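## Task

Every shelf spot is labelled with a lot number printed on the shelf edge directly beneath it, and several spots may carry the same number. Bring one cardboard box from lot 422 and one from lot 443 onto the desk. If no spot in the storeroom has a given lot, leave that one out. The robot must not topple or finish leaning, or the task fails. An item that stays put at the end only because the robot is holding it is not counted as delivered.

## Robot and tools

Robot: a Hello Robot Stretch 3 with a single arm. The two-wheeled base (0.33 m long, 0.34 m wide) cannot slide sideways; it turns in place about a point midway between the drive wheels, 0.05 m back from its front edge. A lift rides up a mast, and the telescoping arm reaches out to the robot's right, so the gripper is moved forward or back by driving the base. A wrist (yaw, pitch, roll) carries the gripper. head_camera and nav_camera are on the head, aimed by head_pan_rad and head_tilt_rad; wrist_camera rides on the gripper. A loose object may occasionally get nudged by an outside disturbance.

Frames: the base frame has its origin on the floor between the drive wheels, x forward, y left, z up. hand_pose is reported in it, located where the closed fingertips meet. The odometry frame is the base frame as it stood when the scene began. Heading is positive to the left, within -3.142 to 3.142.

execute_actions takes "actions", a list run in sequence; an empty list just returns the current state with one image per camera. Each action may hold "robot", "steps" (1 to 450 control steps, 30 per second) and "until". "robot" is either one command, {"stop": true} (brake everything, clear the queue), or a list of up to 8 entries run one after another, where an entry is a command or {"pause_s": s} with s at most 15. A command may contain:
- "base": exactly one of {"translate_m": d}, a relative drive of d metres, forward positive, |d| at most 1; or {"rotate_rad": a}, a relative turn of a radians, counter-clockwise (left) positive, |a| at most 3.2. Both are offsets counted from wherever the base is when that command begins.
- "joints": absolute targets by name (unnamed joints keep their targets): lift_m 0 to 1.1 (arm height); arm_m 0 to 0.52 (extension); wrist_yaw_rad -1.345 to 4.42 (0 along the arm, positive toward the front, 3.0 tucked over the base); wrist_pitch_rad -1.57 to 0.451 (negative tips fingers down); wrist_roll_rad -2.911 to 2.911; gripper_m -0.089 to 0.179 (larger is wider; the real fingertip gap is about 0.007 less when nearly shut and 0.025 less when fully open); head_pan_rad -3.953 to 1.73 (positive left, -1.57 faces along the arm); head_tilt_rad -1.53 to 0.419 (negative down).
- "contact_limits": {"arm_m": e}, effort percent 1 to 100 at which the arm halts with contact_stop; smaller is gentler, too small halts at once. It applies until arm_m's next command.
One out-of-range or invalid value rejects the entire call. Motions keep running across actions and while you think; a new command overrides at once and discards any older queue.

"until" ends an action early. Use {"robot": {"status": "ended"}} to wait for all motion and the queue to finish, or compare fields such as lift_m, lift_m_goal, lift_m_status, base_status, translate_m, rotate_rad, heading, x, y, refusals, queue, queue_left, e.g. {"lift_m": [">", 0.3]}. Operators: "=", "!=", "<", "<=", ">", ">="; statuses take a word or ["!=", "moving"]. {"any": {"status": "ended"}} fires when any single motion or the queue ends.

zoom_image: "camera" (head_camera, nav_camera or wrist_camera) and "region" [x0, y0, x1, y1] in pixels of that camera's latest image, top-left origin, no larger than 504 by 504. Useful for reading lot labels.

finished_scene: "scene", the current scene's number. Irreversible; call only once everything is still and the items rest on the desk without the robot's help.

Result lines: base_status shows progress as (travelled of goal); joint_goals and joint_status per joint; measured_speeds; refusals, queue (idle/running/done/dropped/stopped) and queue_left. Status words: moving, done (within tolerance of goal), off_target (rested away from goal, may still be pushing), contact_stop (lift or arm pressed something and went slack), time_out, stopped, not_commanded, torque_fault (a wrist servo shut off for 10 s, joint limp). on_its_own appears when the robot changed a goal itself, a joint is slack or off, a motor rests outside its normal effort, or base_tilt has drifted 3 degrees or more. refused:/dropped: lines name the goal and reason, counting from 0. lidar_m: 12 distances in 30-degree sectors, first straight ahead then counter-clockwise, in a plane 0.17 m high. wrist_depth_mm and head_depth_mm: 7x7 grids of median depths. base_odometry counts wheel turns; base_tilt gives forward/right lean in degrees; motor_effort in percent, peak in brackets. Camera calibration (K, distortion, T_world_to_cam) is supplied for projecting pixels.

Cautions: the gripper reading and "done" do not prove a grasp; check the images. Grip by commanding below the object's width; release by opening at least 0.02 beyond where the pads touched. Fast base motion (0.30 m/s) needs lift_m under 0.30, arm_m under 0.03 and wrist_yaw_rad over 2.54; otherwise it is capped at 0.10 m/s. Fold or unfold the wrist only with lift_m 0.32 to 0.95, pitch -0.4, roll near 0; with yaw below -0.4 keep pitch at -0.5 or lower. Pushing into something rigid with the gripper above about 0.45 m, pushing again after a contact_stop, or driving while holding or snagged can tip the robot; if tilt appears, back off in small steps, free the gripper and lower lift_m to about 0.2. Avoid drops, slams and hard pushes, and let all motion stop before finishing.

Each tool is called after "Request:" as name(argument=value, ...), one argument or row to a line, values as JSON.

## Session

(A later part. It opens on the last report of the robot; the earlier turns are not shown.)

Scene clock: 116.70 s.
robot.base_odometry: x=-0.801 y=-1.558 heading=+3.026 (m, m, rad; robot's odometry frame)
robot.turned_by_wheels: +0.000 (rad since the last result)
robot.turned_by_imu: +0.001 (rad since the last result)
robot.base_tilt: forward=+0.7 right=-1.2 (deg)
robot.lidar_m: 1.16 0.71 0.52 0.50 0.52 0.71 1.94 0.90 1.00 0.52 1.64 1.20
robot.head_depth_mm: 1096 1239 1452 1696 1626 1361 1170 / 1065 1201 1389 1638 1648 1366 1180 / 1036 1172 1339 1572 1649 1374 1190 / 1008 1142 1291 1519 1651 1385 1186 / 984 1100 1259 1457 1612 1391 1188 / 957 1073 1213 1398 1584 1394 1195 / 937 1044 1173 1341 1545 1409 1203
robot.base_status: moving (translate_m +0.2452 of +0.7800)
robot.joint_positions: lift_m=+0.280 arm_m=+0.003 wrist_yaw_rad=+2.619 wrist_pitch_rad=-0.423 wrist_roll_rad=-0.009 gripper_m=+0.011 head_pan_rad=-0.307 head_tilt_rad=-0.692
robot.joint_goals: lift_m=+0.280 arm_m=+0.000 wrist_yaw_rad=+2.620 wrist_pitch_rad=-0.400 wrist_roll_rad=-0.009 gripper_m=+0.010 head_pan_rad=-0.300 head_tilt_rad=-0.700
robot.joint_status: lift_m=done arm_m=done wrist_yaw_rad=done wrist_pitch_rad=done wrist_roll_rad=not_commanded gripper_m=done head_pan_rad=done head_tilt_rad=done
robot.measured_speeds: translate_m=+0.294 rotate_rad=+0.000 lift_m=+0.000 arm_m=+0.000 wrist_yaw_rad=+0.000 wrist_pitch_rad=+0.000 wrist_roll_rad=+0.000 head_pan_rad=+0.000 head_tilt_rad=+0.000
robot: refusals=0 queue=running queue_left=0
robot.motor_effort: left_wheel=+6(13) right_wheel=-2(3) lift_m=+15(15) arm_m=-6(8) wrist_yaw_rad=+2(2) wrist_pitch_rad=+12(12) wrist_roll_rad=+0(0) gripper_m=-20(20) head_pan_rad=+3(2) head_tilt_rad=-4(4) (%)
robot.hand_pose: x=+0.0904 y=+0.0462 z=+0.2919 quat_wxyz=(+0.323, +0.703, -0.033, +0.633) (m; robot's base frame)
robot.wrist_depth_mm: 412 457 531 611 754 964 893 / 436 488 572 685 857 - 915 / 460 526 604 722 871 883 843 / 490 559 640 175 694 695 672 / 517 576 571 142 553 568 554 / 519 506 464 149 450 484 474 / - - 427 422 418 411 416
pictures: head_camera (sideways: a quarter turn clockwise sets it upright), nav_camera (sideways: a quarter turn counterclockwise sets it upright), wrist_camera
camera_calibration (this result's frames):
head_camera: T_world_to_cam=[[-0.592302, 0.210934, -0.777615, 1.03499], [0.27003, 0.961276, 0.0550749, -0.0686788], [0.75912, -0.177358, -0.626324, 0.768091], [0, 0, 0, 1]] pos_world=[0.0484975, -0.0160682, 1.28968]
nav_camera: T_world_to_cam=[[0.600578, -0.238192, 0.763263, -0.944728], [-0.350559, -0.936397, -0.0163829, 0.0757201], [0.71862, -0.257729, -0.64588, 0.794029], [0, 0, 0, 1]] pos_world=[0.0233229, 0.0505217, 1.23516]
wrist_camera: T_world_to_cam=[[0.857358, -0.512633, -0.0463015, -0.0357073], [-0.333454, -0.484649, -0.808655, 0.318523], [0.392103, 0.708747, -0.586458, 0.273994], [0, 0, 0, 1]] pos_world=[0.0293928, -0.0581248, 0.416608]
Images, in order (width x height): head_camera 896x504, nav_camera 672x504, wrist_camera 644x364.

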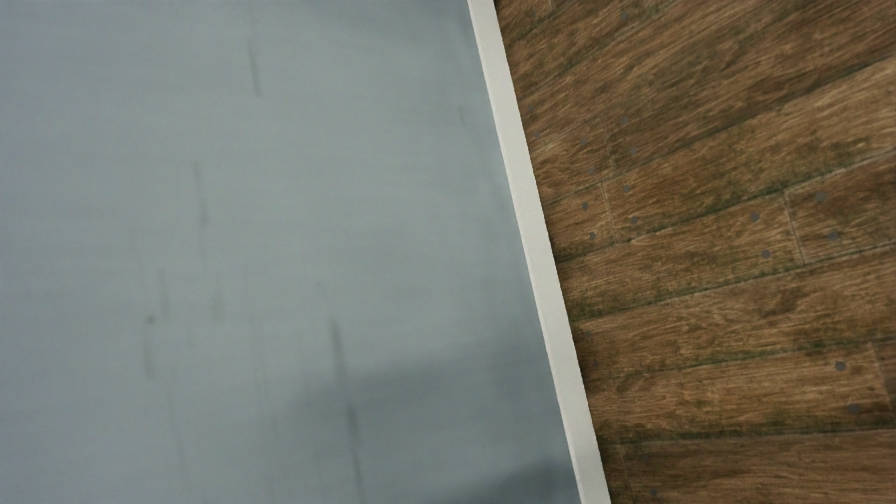

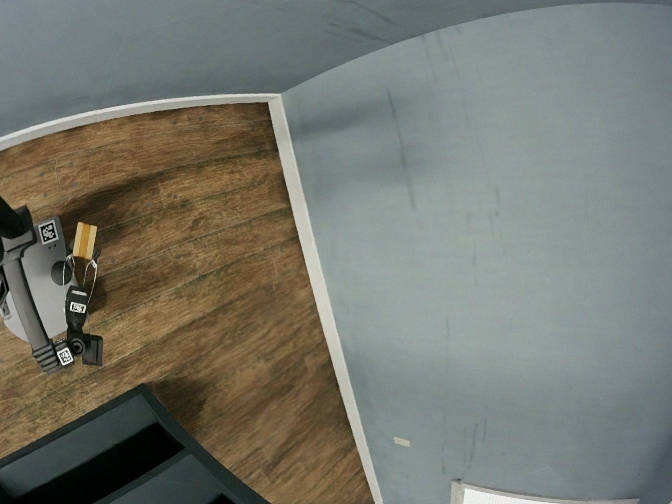

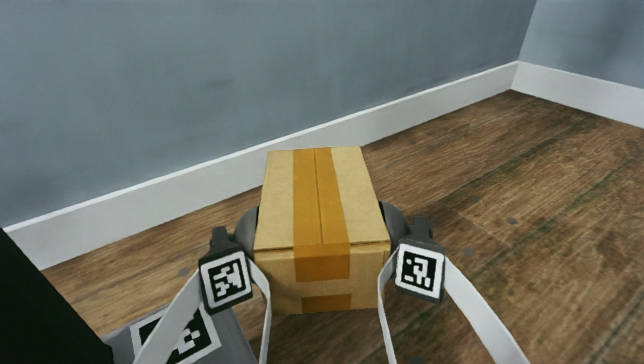

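Request:
execute_actions(
  actions=[
    {"steps":200,"until":{"robot":{"translate_m":[">",0.772]}}},
    {"robot":{"base":{"rotate_rad":-1.61},"joints":{"head_pan_rad":-0.35,"head_tilt_rad":-0.45}},"steps":200,"until":{"robot":{"base_status":["!=","moving"]}}},
    {"robot":{"base":{"translate_m":1.0}},"steps":200,"until":{"robot":{"translate_m":[">",0.7]}}},
    {"robot":{"base":{"translate_m":1.0}},"steps":5},
  ],
)

Scene clock: 124.07 s.
robot.base_odometry: x=-1.215 y=-0.748 heading=+1.417 (m, m, rad; robot's odometry frame)
robot.turned_by_wheels: -1.610 (rad since the last result)
robot.turned_by_imu: -1.644 (rad since the last result)
robot.base_tilt: forward=-0.1 right=+0.7 (deg)
robot.lidar_m: 2.11 0.99 0.69 0.66 0.67 0.89 1.26 1.29 0.38 0.36 0.37 2.11
robot.head_depth_mm: 2547 2808 2502 2811 2100 1629 1334 / 2457 2697 2708 2821 2115 1620 1335 / 2387 2603 2469 2961 2134 1645 1339 / 2324 2464 2478 2784 2131 1657 1345 / 2208 2418 2560 2763 2167 1659 1352 / 2162 2279 2477 2691 2166 1653 1362 / 2087 2228 2401 2605 2204 1682 1359
robot.base_status: moving (translate_m +0.0490 of +1.0000)
robot.joint_positions: lift_m=+0.280 arm_m=+0.003 wrist_yaw_rad=+2.619 wrist_pitch_rad=-0.423 wrist_roll_rad=-0.009 gripper_m=+0.011 head_pan_rad=-0.343 head_tilt_rad=-0.457
robot.joint_goals: lift_m=+0.280 arm_m=+0.000 wrist_yaw_rad=+2.620 wrist_pitch_rad=-0.400 wrist_roll_rad=-0.009 gripper_m=+0.010 head_pan_rad=-0.350 head_tilt_rad=-0.450
robot.joint_status: lift_m=done arm_m=done wrist_yaw_rad=done wrist_pitch_rad=done wrist_roll_rad=not_commanded gripper_m=done head_pan_rad=done head_tilt_rad=done
robot.measured_speeds: translate_m=+0.294 rotate_rad=+0.000 lift_m=+0.000 arm_m=+0.000 wrist_yaw_rad=+0.000 wrist_pitch_rad=+0.000 wrist_roll_rad=+0.000 head_pan_rad=+0.000 head_tilt_rad=+0.000
robot: refusals=0 queue=running queue_left=0
robot.motor_effort: left_wheel=+7(15) right_wheel=-2(16) lift_m=+15(15) arm_m=-7(6) wrist_yaw_rad=+2(1) wrist_pitch_rad=+12(12) wrist_roll_rad=+0(0) gripper_m=-20(20) head_pan_rad=-4(10) head_tilt_rad=+4(23) (%)
robot.hand_pose: x=+0.0904 y=+0.0462 z=+0.2919 quat_wxyz=(+0.323, +0.703, -0.033, +0.633) (m; robot's base frame)
robot.wrist_depth_mm: 529 597 690 827 - - - / 560 634 766 907 - - - / 598 683 808 904 888 901 850 / 629 693 721 175 711 707 679 / 611 604 561 142 550 564 549 / 525 503 464 149 452 477 479 / - - 430 427 422 417 406
pictures: head_camera (sideways: a quarter turn clockwise sets it upright), nav_camera (sideways: a quarter turn counterclockwise sets it upright), wrist_camera
camera_calibration (this result's frames):
head_camera: T_world_to_cam=[[-0.397786, 0.165594, -0.902411, 1.19653], [0.293396, 0.954889, 0.0458933, -0.0568834], [0.869301, -0.246508, -0.428426, 0.50994], [0, 0, 0, 1]] pos_world=[0.0493606, -0.018116, 1.30084]
nav_camera: T_world_to_cam=[[0.407799, -0.194106, 0.892201, -1.11167], [-0.37927, -0.924867, -0.0278601, 0.090844], [0.830575, -0.327024, -0.450778, 0.539513], [0, 0, 0, 1]] pos_world=[0.0396862, 0.0446698, 1.23756]
wrist_camera: T_world_to_cam=[[0.857375, -0.512605, -0.0463051, -0.0357067], [-0.33344, -0.484659, -0.808655, 0.318514], [0.392078, 0.708761, -0.586458, 0.274], [0, 0, 0, 1]] pos_world=[0.0293899, -0.0581332, 0.416604]
Images, in order (width x height): head_camera 896x504, nav_camera 672x504, wrist_camera 644x364.

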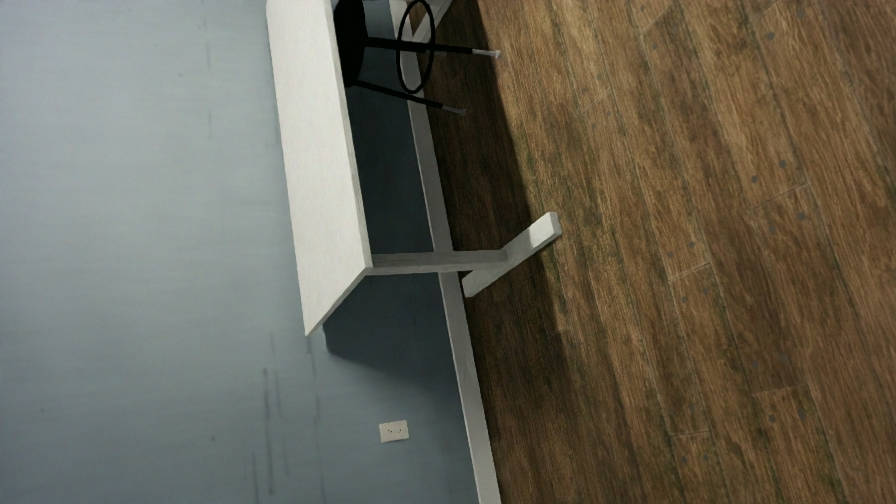

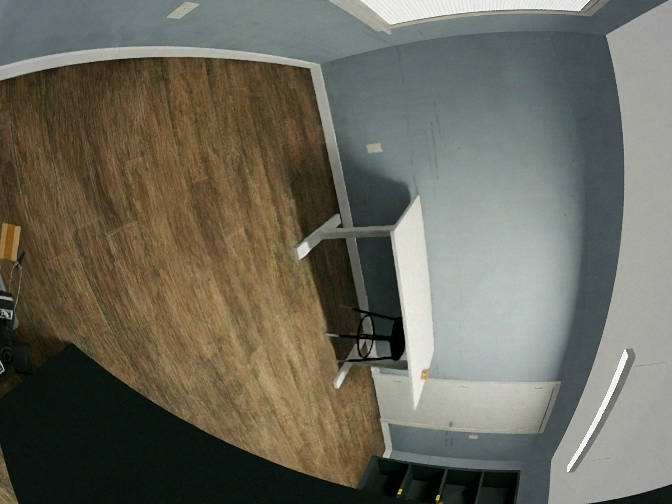

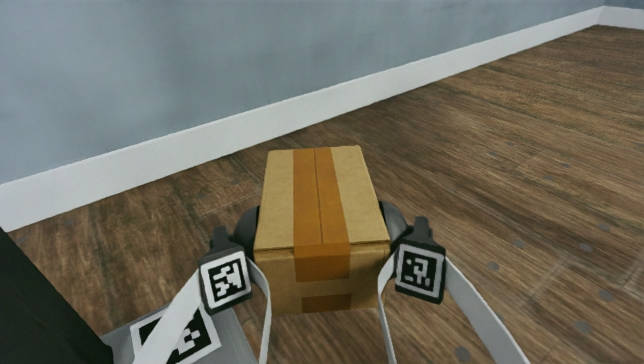

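Request:
execute_actions(
  actions=[
    {"steps":200,"until":{"robot":{"y":[">",-0.05]}}},
    {"robot":{"base":{"translate_m":1.0},"joints":{"head_pan_rad":-0.8,"head_tilt_rad":-0.6}},"steps":200,"until":{"robot":{"y":[">",0.27]}}},
    {"robot":{"joints":{"lift_m":0.785}},"steps":100,"until":{"robot":{"lift_m":[">",0.335]}}},
    {"robot":{"joints":{"wrist_yaw_rad":0.9,"arm_m":0.05}},"steps":45},
  ],
)

Scene clock: 129.90 s.
robot.base_odometry: x=-0.996 y=+0.665 heading=+1.417 (m, m, rad; robot's odometry frame)
robot.turned_by_wheels: +0.000 (rad since the last result)
robot.turned_by_imu: +0.001 (rad since the last result)
robot.base_tilt: forward=-0.6 right=-0.1 (deg)
robot.lidar_m: 1.06 1.09 0.77 0.73 0.75 0.99 1.41 1.26 1.65 3.54 1.47 0.80
robot.head_depth_mm: 1831 2027 1426 1017 840 1456 1232 / 1604 1823 1445 1023 789 1423 1194 / 1427 1586 1464 1026 819 1486 1230 / 1295 1411 1471 1034 1103 1355 1244 / 1173 1280 1373 1045 1686 1472 1248 / 1074 1168 1266 1146 1547 1503 1246 / 993 1071 1154 1230 1376 1464 1255
robot.base_status: moving (translate_m +0.7143 of +1.0000)
robot.joint_positions: lift_m=+0.502 arm_m=+0.050 wrist_yaw_rad=+0.910 wrist_pitch_rad=-0.424 wrist_roll_rad=-0.009 gripper_m=+0.011 head_pan_rad=-0.793 head_tilt_rad=-0.592
robot.joint_goals: lift_m=+0.785 arm_m=+0.050 wrist_yaw_rad=+0.900 wrist_pitch_rad=-0.400 wrist_roll_rad=-0.009 gripper_m=+0.010 head_pan_rad=-0.800 head_tilt_rad=-0.600
robot.joint_status: lift_m=moving arm_m=moving wrist_yaw_rad=moving wrist_pitch_rad=done wrist_roll_rad=not_commanded gripper_m=done head_pan_rad=done head_tilt_rad=done
robot.measured_speeds: translate_m=+0.100 rotate_rad=+0.000 lift_m=+0.110 arm_m=+0.000 wrist_yaw_rad=-0.240 wrist_pitch_rad=+0.000 wrist_roll_rad=+0.000 head_pan_rad=+0.000 head_tilt_rad=+0.000
robot: refusals=0 queue=running queue_left=0
robot.motor_effort: left_wheel=+5(7) right_wheel=-2(9) lift_m=+28(31) arm_m=+7(6) wrist_yaw_rad=-2(4) wrist_pitch_rad=+12(12) wrist_roll_rad=+0(0) gripper_m=-20(20) head_pan_rad=-4(33) head_tilt_rad=-4(17) (%)
robot.hand_pose: x=+0.1551 y=-0.3321 z=+0.5134 quat_wxyz=(+0.689, +0.436, -0.552, +0.172) (m; robot's base frame)
robot.wrist_depth_mm: 759 874 589 - - - - / 793 939 - - - - - / 849 997 - - - - - / 882 - - 175 - - - / 885 939 900 143 867 880 868 / 800 798 717 149 710 749 737 / 678 667 659 657 654 631 635
pictures: head_camera (sideways: a quarter turn clockwise sets it upright), nav_camera (sideways: a quarter turn counterclockwise sets it upright), wrist_camera
camera_calibration (this result's frames):
head_camera: T_world_to_cam=[[-0.368687, 0.405955, -0.836224, 1.11003], [0.684174, 0.727497, 0.0515225, -0.0665871], [0.629266, -0.553127, -0.545963, 0.664338], [0, 0, 0, 1]] pos_world=[0.0367665, -0.0347172, 1.29437]
nav_camera: T_world_to_cam=[[0.364214, -0.434881, 0.823546, -1.02187], [-0.746153, -0.665431, -0.0214001, 0.0846675], [0.557319, -0.606697, -0.566846, 0.692198], [0, 0, 0, 1]] pos_world=[0.0495791, 0.0319026, 1.23574]
wrist_camera: T_world_to_cam=[[-0.626147, -0.778329, -0.0463073, -0.132928], [-0.434037, 0.397279, -0.808567, 0.644342], [0.647728, -0.486183, -0.586579, 0.210269], [0, 0, 0, 1]] pos_world=[0.0602385, -0.257216, 0.638177]
Images, in order (width x height): head_camera 896x504, nav_camera 672x504, wrist_camera 644x364.

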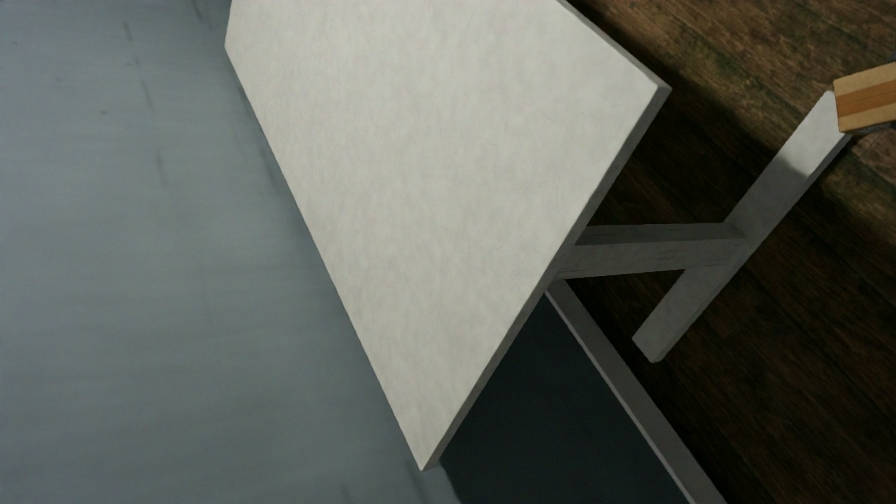

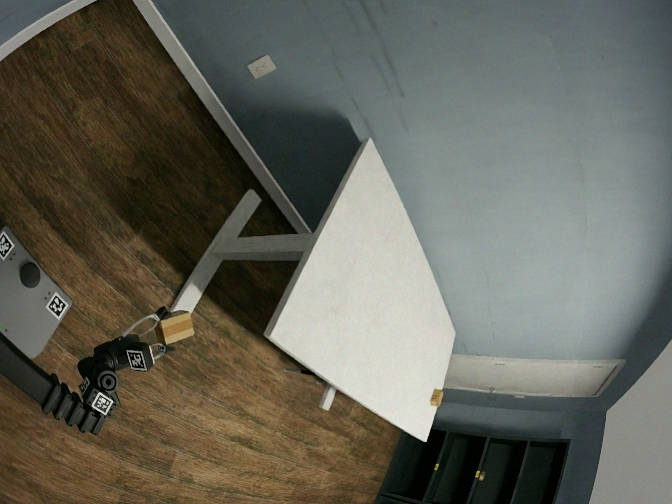

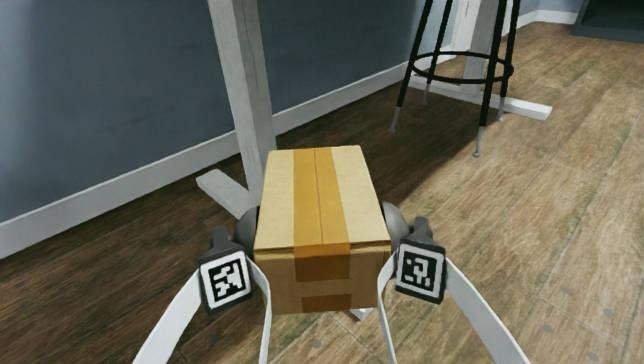

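Request:
execute_actions(
  actions=[
    {"robot":{"joints":{"head_pan_rad":-1.25,"head_tilt_rad":-0.8}},"steps":150,"until":{"robot":{"lift_m":[">",0.765]}}},
    {"robot":{"joints":{"arm_m":0.29,"lift_m":0.775}},"steps":100,"until":{"robot":{"arm_m":[">",0.265]}}},
    {"robot":{"joints":{"lift_m":0.744}},"steps":100,"until":{"robot":{"status":"ended"}}},
  ],
)

Scene clock: 135.43 s.
robot.base_odometry: x=-0.952 y=+0.947 heading=+1.417 (m, m, rad; robot's odometry frame)
robot.turned_by_wheels: +0.000 (rad since the last result)
robot.turned_by_imu: +0.000 (rad since the last result)
robot.base_tilt: forward=+0.2 right=-0.2 (deg)
robot.lidar_m: 0.78 0.79 0.79 0.75 0.77 1.01 1.53 1.55 2.05 1.33 0.62 0.82
robot.head_depth_mm: 3168 1336 1009 833 1437 1289 1132 / 3450 1294 986 - 712 1297 1135 / 2730 1306 988 754 1424 1279 1140 / 1956 1324 996 798 1463 1290 1146 / 1643 1338 1006 803 1079 1288 1157 / 1344 1338 1018 814 1557 1333 1161 / 1135 1197 1021 840 1443 1327 1159
robot.base_status: done (translate_m +1.0000 of +1.0000)
robot.joint_positions: lift_m=+0.744 arm_m=+0.290 wrist_yaw_rad=+0.900 wrist_pitch_rad=-0.424 wrist_roll_rad=-0.009 gripper_m=+0.011 head_pan_rad=-1.243 head_tilt_rad=-0.790
robot.joint_goals: lift_m=+0.744 arm_m=+0.290 wrist_yaw_rad=+0.900 wrist_pitch_rad=-0.400 wrist_roll_rad=-0.009 gripper_m=+0.010 head_pan_rad=-1.250 head_tilt_rad=-0.800
robot.joint_status: lift_m=done arm_m=done wrist_yaw_rad=done wrist_pitch_rad=done wrist_roll_rad=not_commanded gripper_m=done head_pan_rad=done head_tilt_rad=done
robot.measured_speeds: translate_m=+0.000 rotate_rad=+0.000 lift_m=+0.000 arm_m=+0.000 wrist_yaw_rad=+0.000 wrist_pitch_rad=+0.000 wrist_roll_rad=+0.000 head_pan_rad=+0.000 head_tilt_rad=+0.000
robot: refusals=0 queue=done queue_left=0
robot.motor_effort: left_wheel=+4(6) right_wheel=-5(9) lift_m=+15(28) arm_m=+7(6) wrist_yaw_rad=+0(5) wrist_pitch_rad=+12(12) wrist_roll_rad=+0(0) gripper_m=-20(20) head_pan_rad=-4(30) head_tilt_rad=-4(23) (%)
robot.hand_pose: x=+0.1537 y=-0.5737 z=+0.7558 quat_wxyz=(+0.690, +0.434, -0.554, +0.168) (m; robot's base frame)
robot.wrist_depth_mm: 541 654 724 814 750 729 693 / 537 509 489 479 461 446 436 / 366 355 348 337 335 328 318 / 277 275 268 175 261 256 251 / 225 222 212 142 206 210 207 / 190 188 173 148 170 179 177 / 163 163 160 158 156 155 153
pictures: head_camera (sideways: a quarter turn clockwise sets it upright), nav_camera (sideways: a quarter turn counterclockwise sets it upright), wrist_camera
camera_calibration (this result's frames):
head_camera: T_world_to_cam=[[-0.204725, 0.671179, -0.712465, 0.947711], [0.936025, 0.347115, 0.0580364, -0.0765897], [0.28626, -0.655004, -0.699304, 0.865903], [0, 0, 0, 1]] pos_world=[0.0178363, -0.0423288, 1.28518]
nav_camera: T_world_to_cam=[[0.187202, -0.692601, 0.696605, -0.855333], [-0.962379, -0.271476, -0.0112906, 0.0728208], [0.196932, -0.668284, -0.717366, 0.890191], [0, 0, 0, 1]] pos_world=[0.0548949, 0.0222651, 1.23524]
wrist_camera: T_world_to_cam=[[-0.633602, -0.772272, -0.0463056, -0.306019], [-0.43027, 0.401488, -0.808501, 0.937538], [0.642974, -0.492344, -0.58667, 0.233085], [0, 0, 0, 1]] pos_world=[0.0596324, -0.497982, 0.880574]
Images, in order (width x height): head_camera 896x504, nav_camera 672x504, wrist_camera 644x364.

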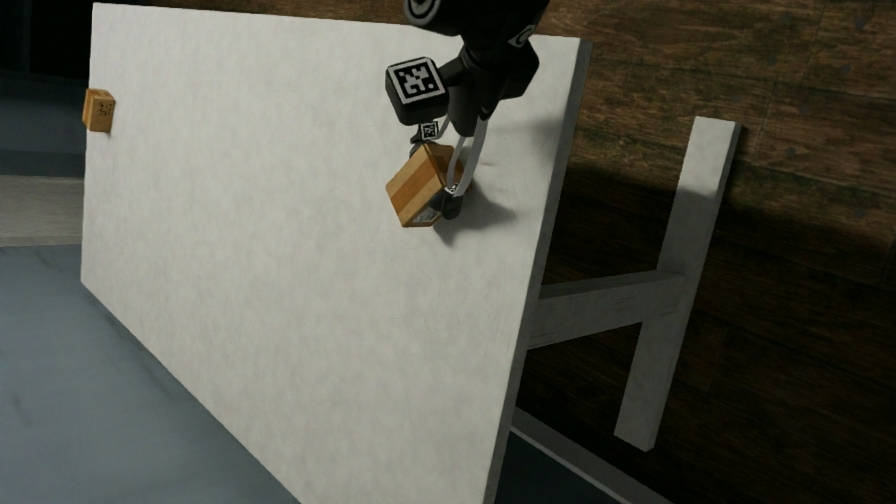

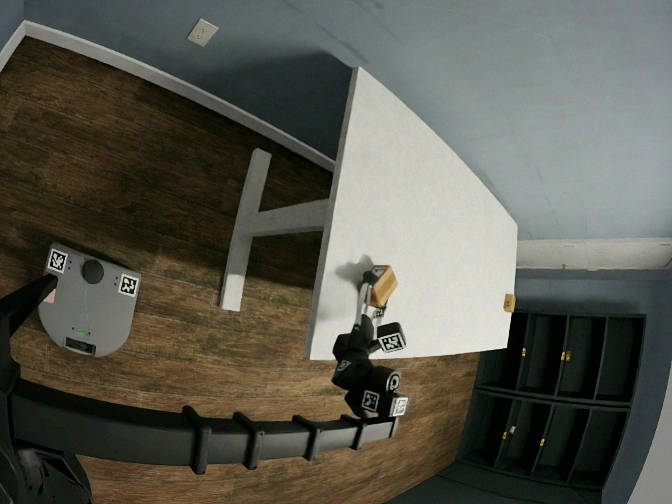

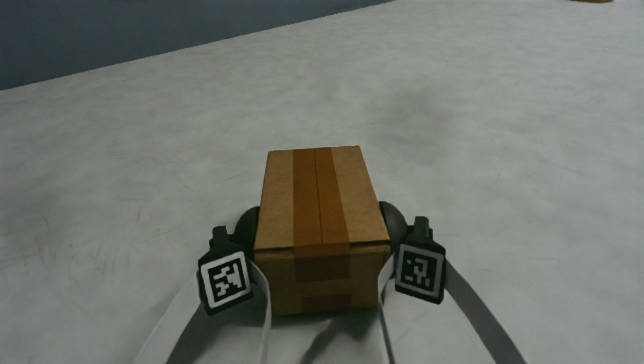

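Request:
execute_actions(
  actions=[
    {"robot":{"joints":{"lift_m":0.741,"gripper_m":0.13}},"steps":90,"until":{"robot":{"gripper_m":[">",0.095]}}},
    {"robot":{"joints":{"lift_m":0.79}},"steps":90,"until":{"robot":{"status":"ended"}}},
  ],
)

Scene clock: 138.03 s.
robot.base_odometry: x=-0.952 y=+0.947 heading=+1.417 (m, m, rad; robot's odometry frame)
robot.turned_by_wheels: +0.000 (rad since the last result)
robot.turned_by_imu: +0.000 (rad since the last result)
robot.base_tilt: forward=+0.1 right=-0.2 (deg)
robot.lidar_m: 0.78 0.79 0.79 0.75 0.76 1.01 1.54 1.55 2.04 1.33 0.62 0.82
robot.head_depth_mm: 3130 1338 1015 - 1434 1290 1133 / 3496 1293 1017 759 709 1302 1139 / 2724 1309 987 767 1421 1270 1144 / 1948 1330 998 799 1467 1283 1148 / 1640 1334 1005 804 1078 1291 1159 / 1351 1348 1013 809 1532 1331 1156 / 1134 1202 1024 838 1445 1334 1164
robot.base_status: done (translate_m +1.0000 of +1.0000)
robot.joint_positions: lift_m=+0.790 arm_m=+0.290 wrist_yaw_rad=+0.900 wrist_pitch_rad=-0.417 wrist_roll_rad=-0.009 gripper_m=+0.130 head_pan_rad=-1.243 head_tilt_rad=-0.790
robot.joint_goals: lift_m=+0.790 arm_m=+0.290 wrist_yaw_rad=+0.900 wrist_pitch_rad=-0.400 wrist_roll_rad=-0.009 gripper_m=+0.130 head_pan_rad=-1.250 head_tilt_rad=-0.800
robot.joint_status: lift_m=done arm_m=done wrist_yaw_rad=done wrist_pitch_rad=done wrist_roll_rad=not_commanded gripper_m=done head_pan_rad=done head_tilt_rad=done
robot.measured_speeds: translate_m=+0.000 rotate_rad=+0.000 lift_m=+0.000 arm_m=+0.000 wrist_yaw_rad=+0.000 wrist_pitch_rad=+0.000 wrist_roll_rad=+0.000 head_pan_rad=+0.000 head_tilt_rad=+0.000
robot: refusals=0 queue=done queue_left=0
robot.motor_effort: left_wheel=+4(4) right_wheel=-4(5) lift_m=+28(28) arm_m=+7(6) wrist_yaw_rad=+0(0) wrist_pitch_rad=+9(12) wrist_roll_rad=+0(0) gripper_m=+1(84) head_pan_rad=-4(4) head_tilt_rad=-5(4) (%)
robot.hand_pose: x=+0.1544 y=-0.5742 z=+0.8024 quat_wxyz=(+0.689, +0.432, -0.556, +0.171) (m; robot's base frame)
robot.wrist_depth_mm: 561 634 759 929 - 956 932 / 587 652 639 647 620 602 588 / 475 476 454 447 433 429 416 / 366 359 353 345 344 332 331 / 296 299 286 213 279 283 269 / 246 254 241 180 236 227 230 / 220 206 209 186 199 203 200
pictures: head_camera (sideways: a quarter turn clockwise sets it upright), nav_camera (sideways: a quarter turn counterclockwise sets it upright), wrist_camera
camera_calibration (this result's frames):
head_camera: T_world_to_cam=[[-0.204725, 0.671179, -0.712465, 0.947711], [0.936025, 0.347115, 0.0580364, -0.0765897], [0.28626, -0.655004, -0.699304, 0.865903], [0, 0, 0, 1]] pos_world=[0.0178363, -0.0423288, 1.28518]
nav_camera: T_world_to_cam=[[0.187202, -0.692601, 0.696605, -0.855333], [-0.962379, -0.271476, -0.0112906, 0.0728208], [0.196932, -0.668284, -0.717366, 0.890191], [0, 0, 0, 1]] pos_world=[0.0548949, 0.0222651, 1.23524]
wrist_camera: T_world_to_cam=[[-0.633367, -0.772459, -0.0464091, -0.303908], [-0.426156, 0.398223, -0.812286, 0.976247], [0.645939, -0.494698, -0.58141, 0.253747], [0, 0, 0, 1]] pos_world=[0.0596436, -0.497993, 0.926419]
Images, in order (width x height): head_camera 896x504, nav_camera 672x504, wrist_camera 644x364.

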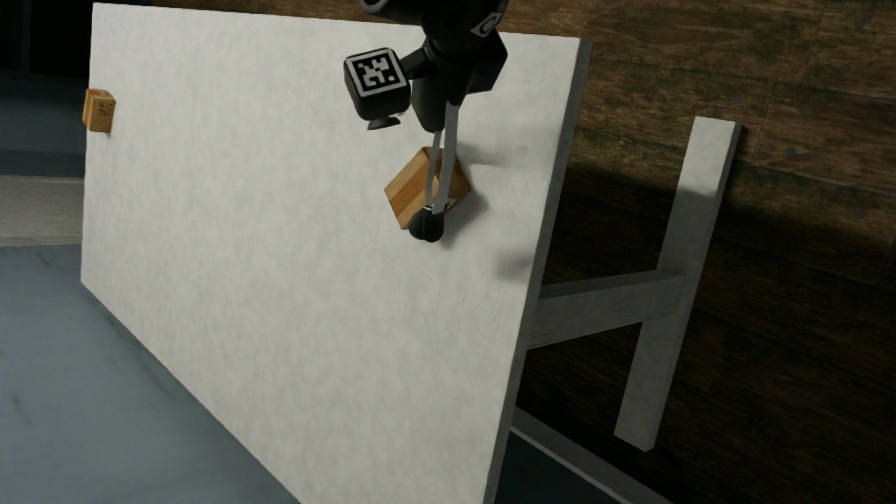

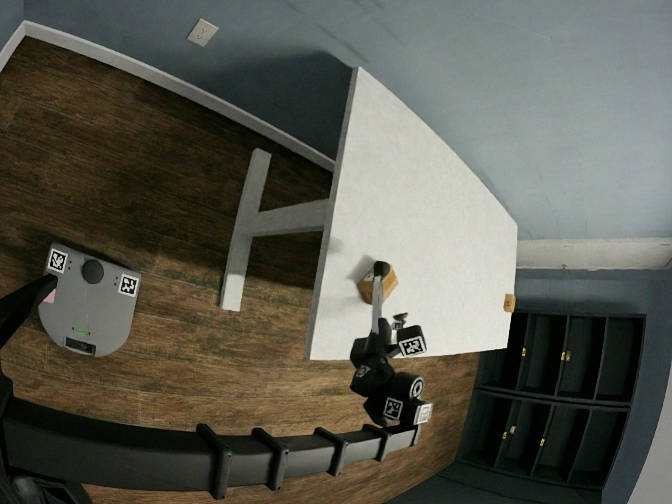

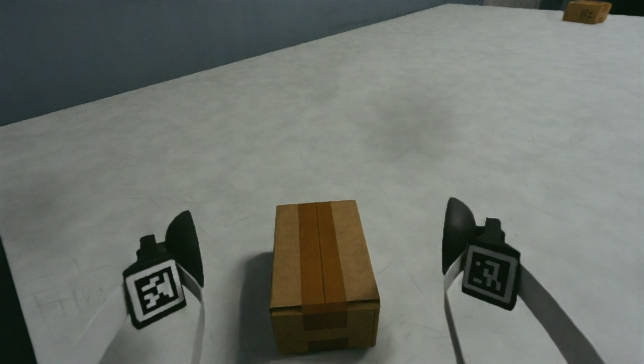

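Both boxes are on the desk and the gripper has let go.

Request:
finished_scene(
  scene=2,
)

The scene is finished: the task was done.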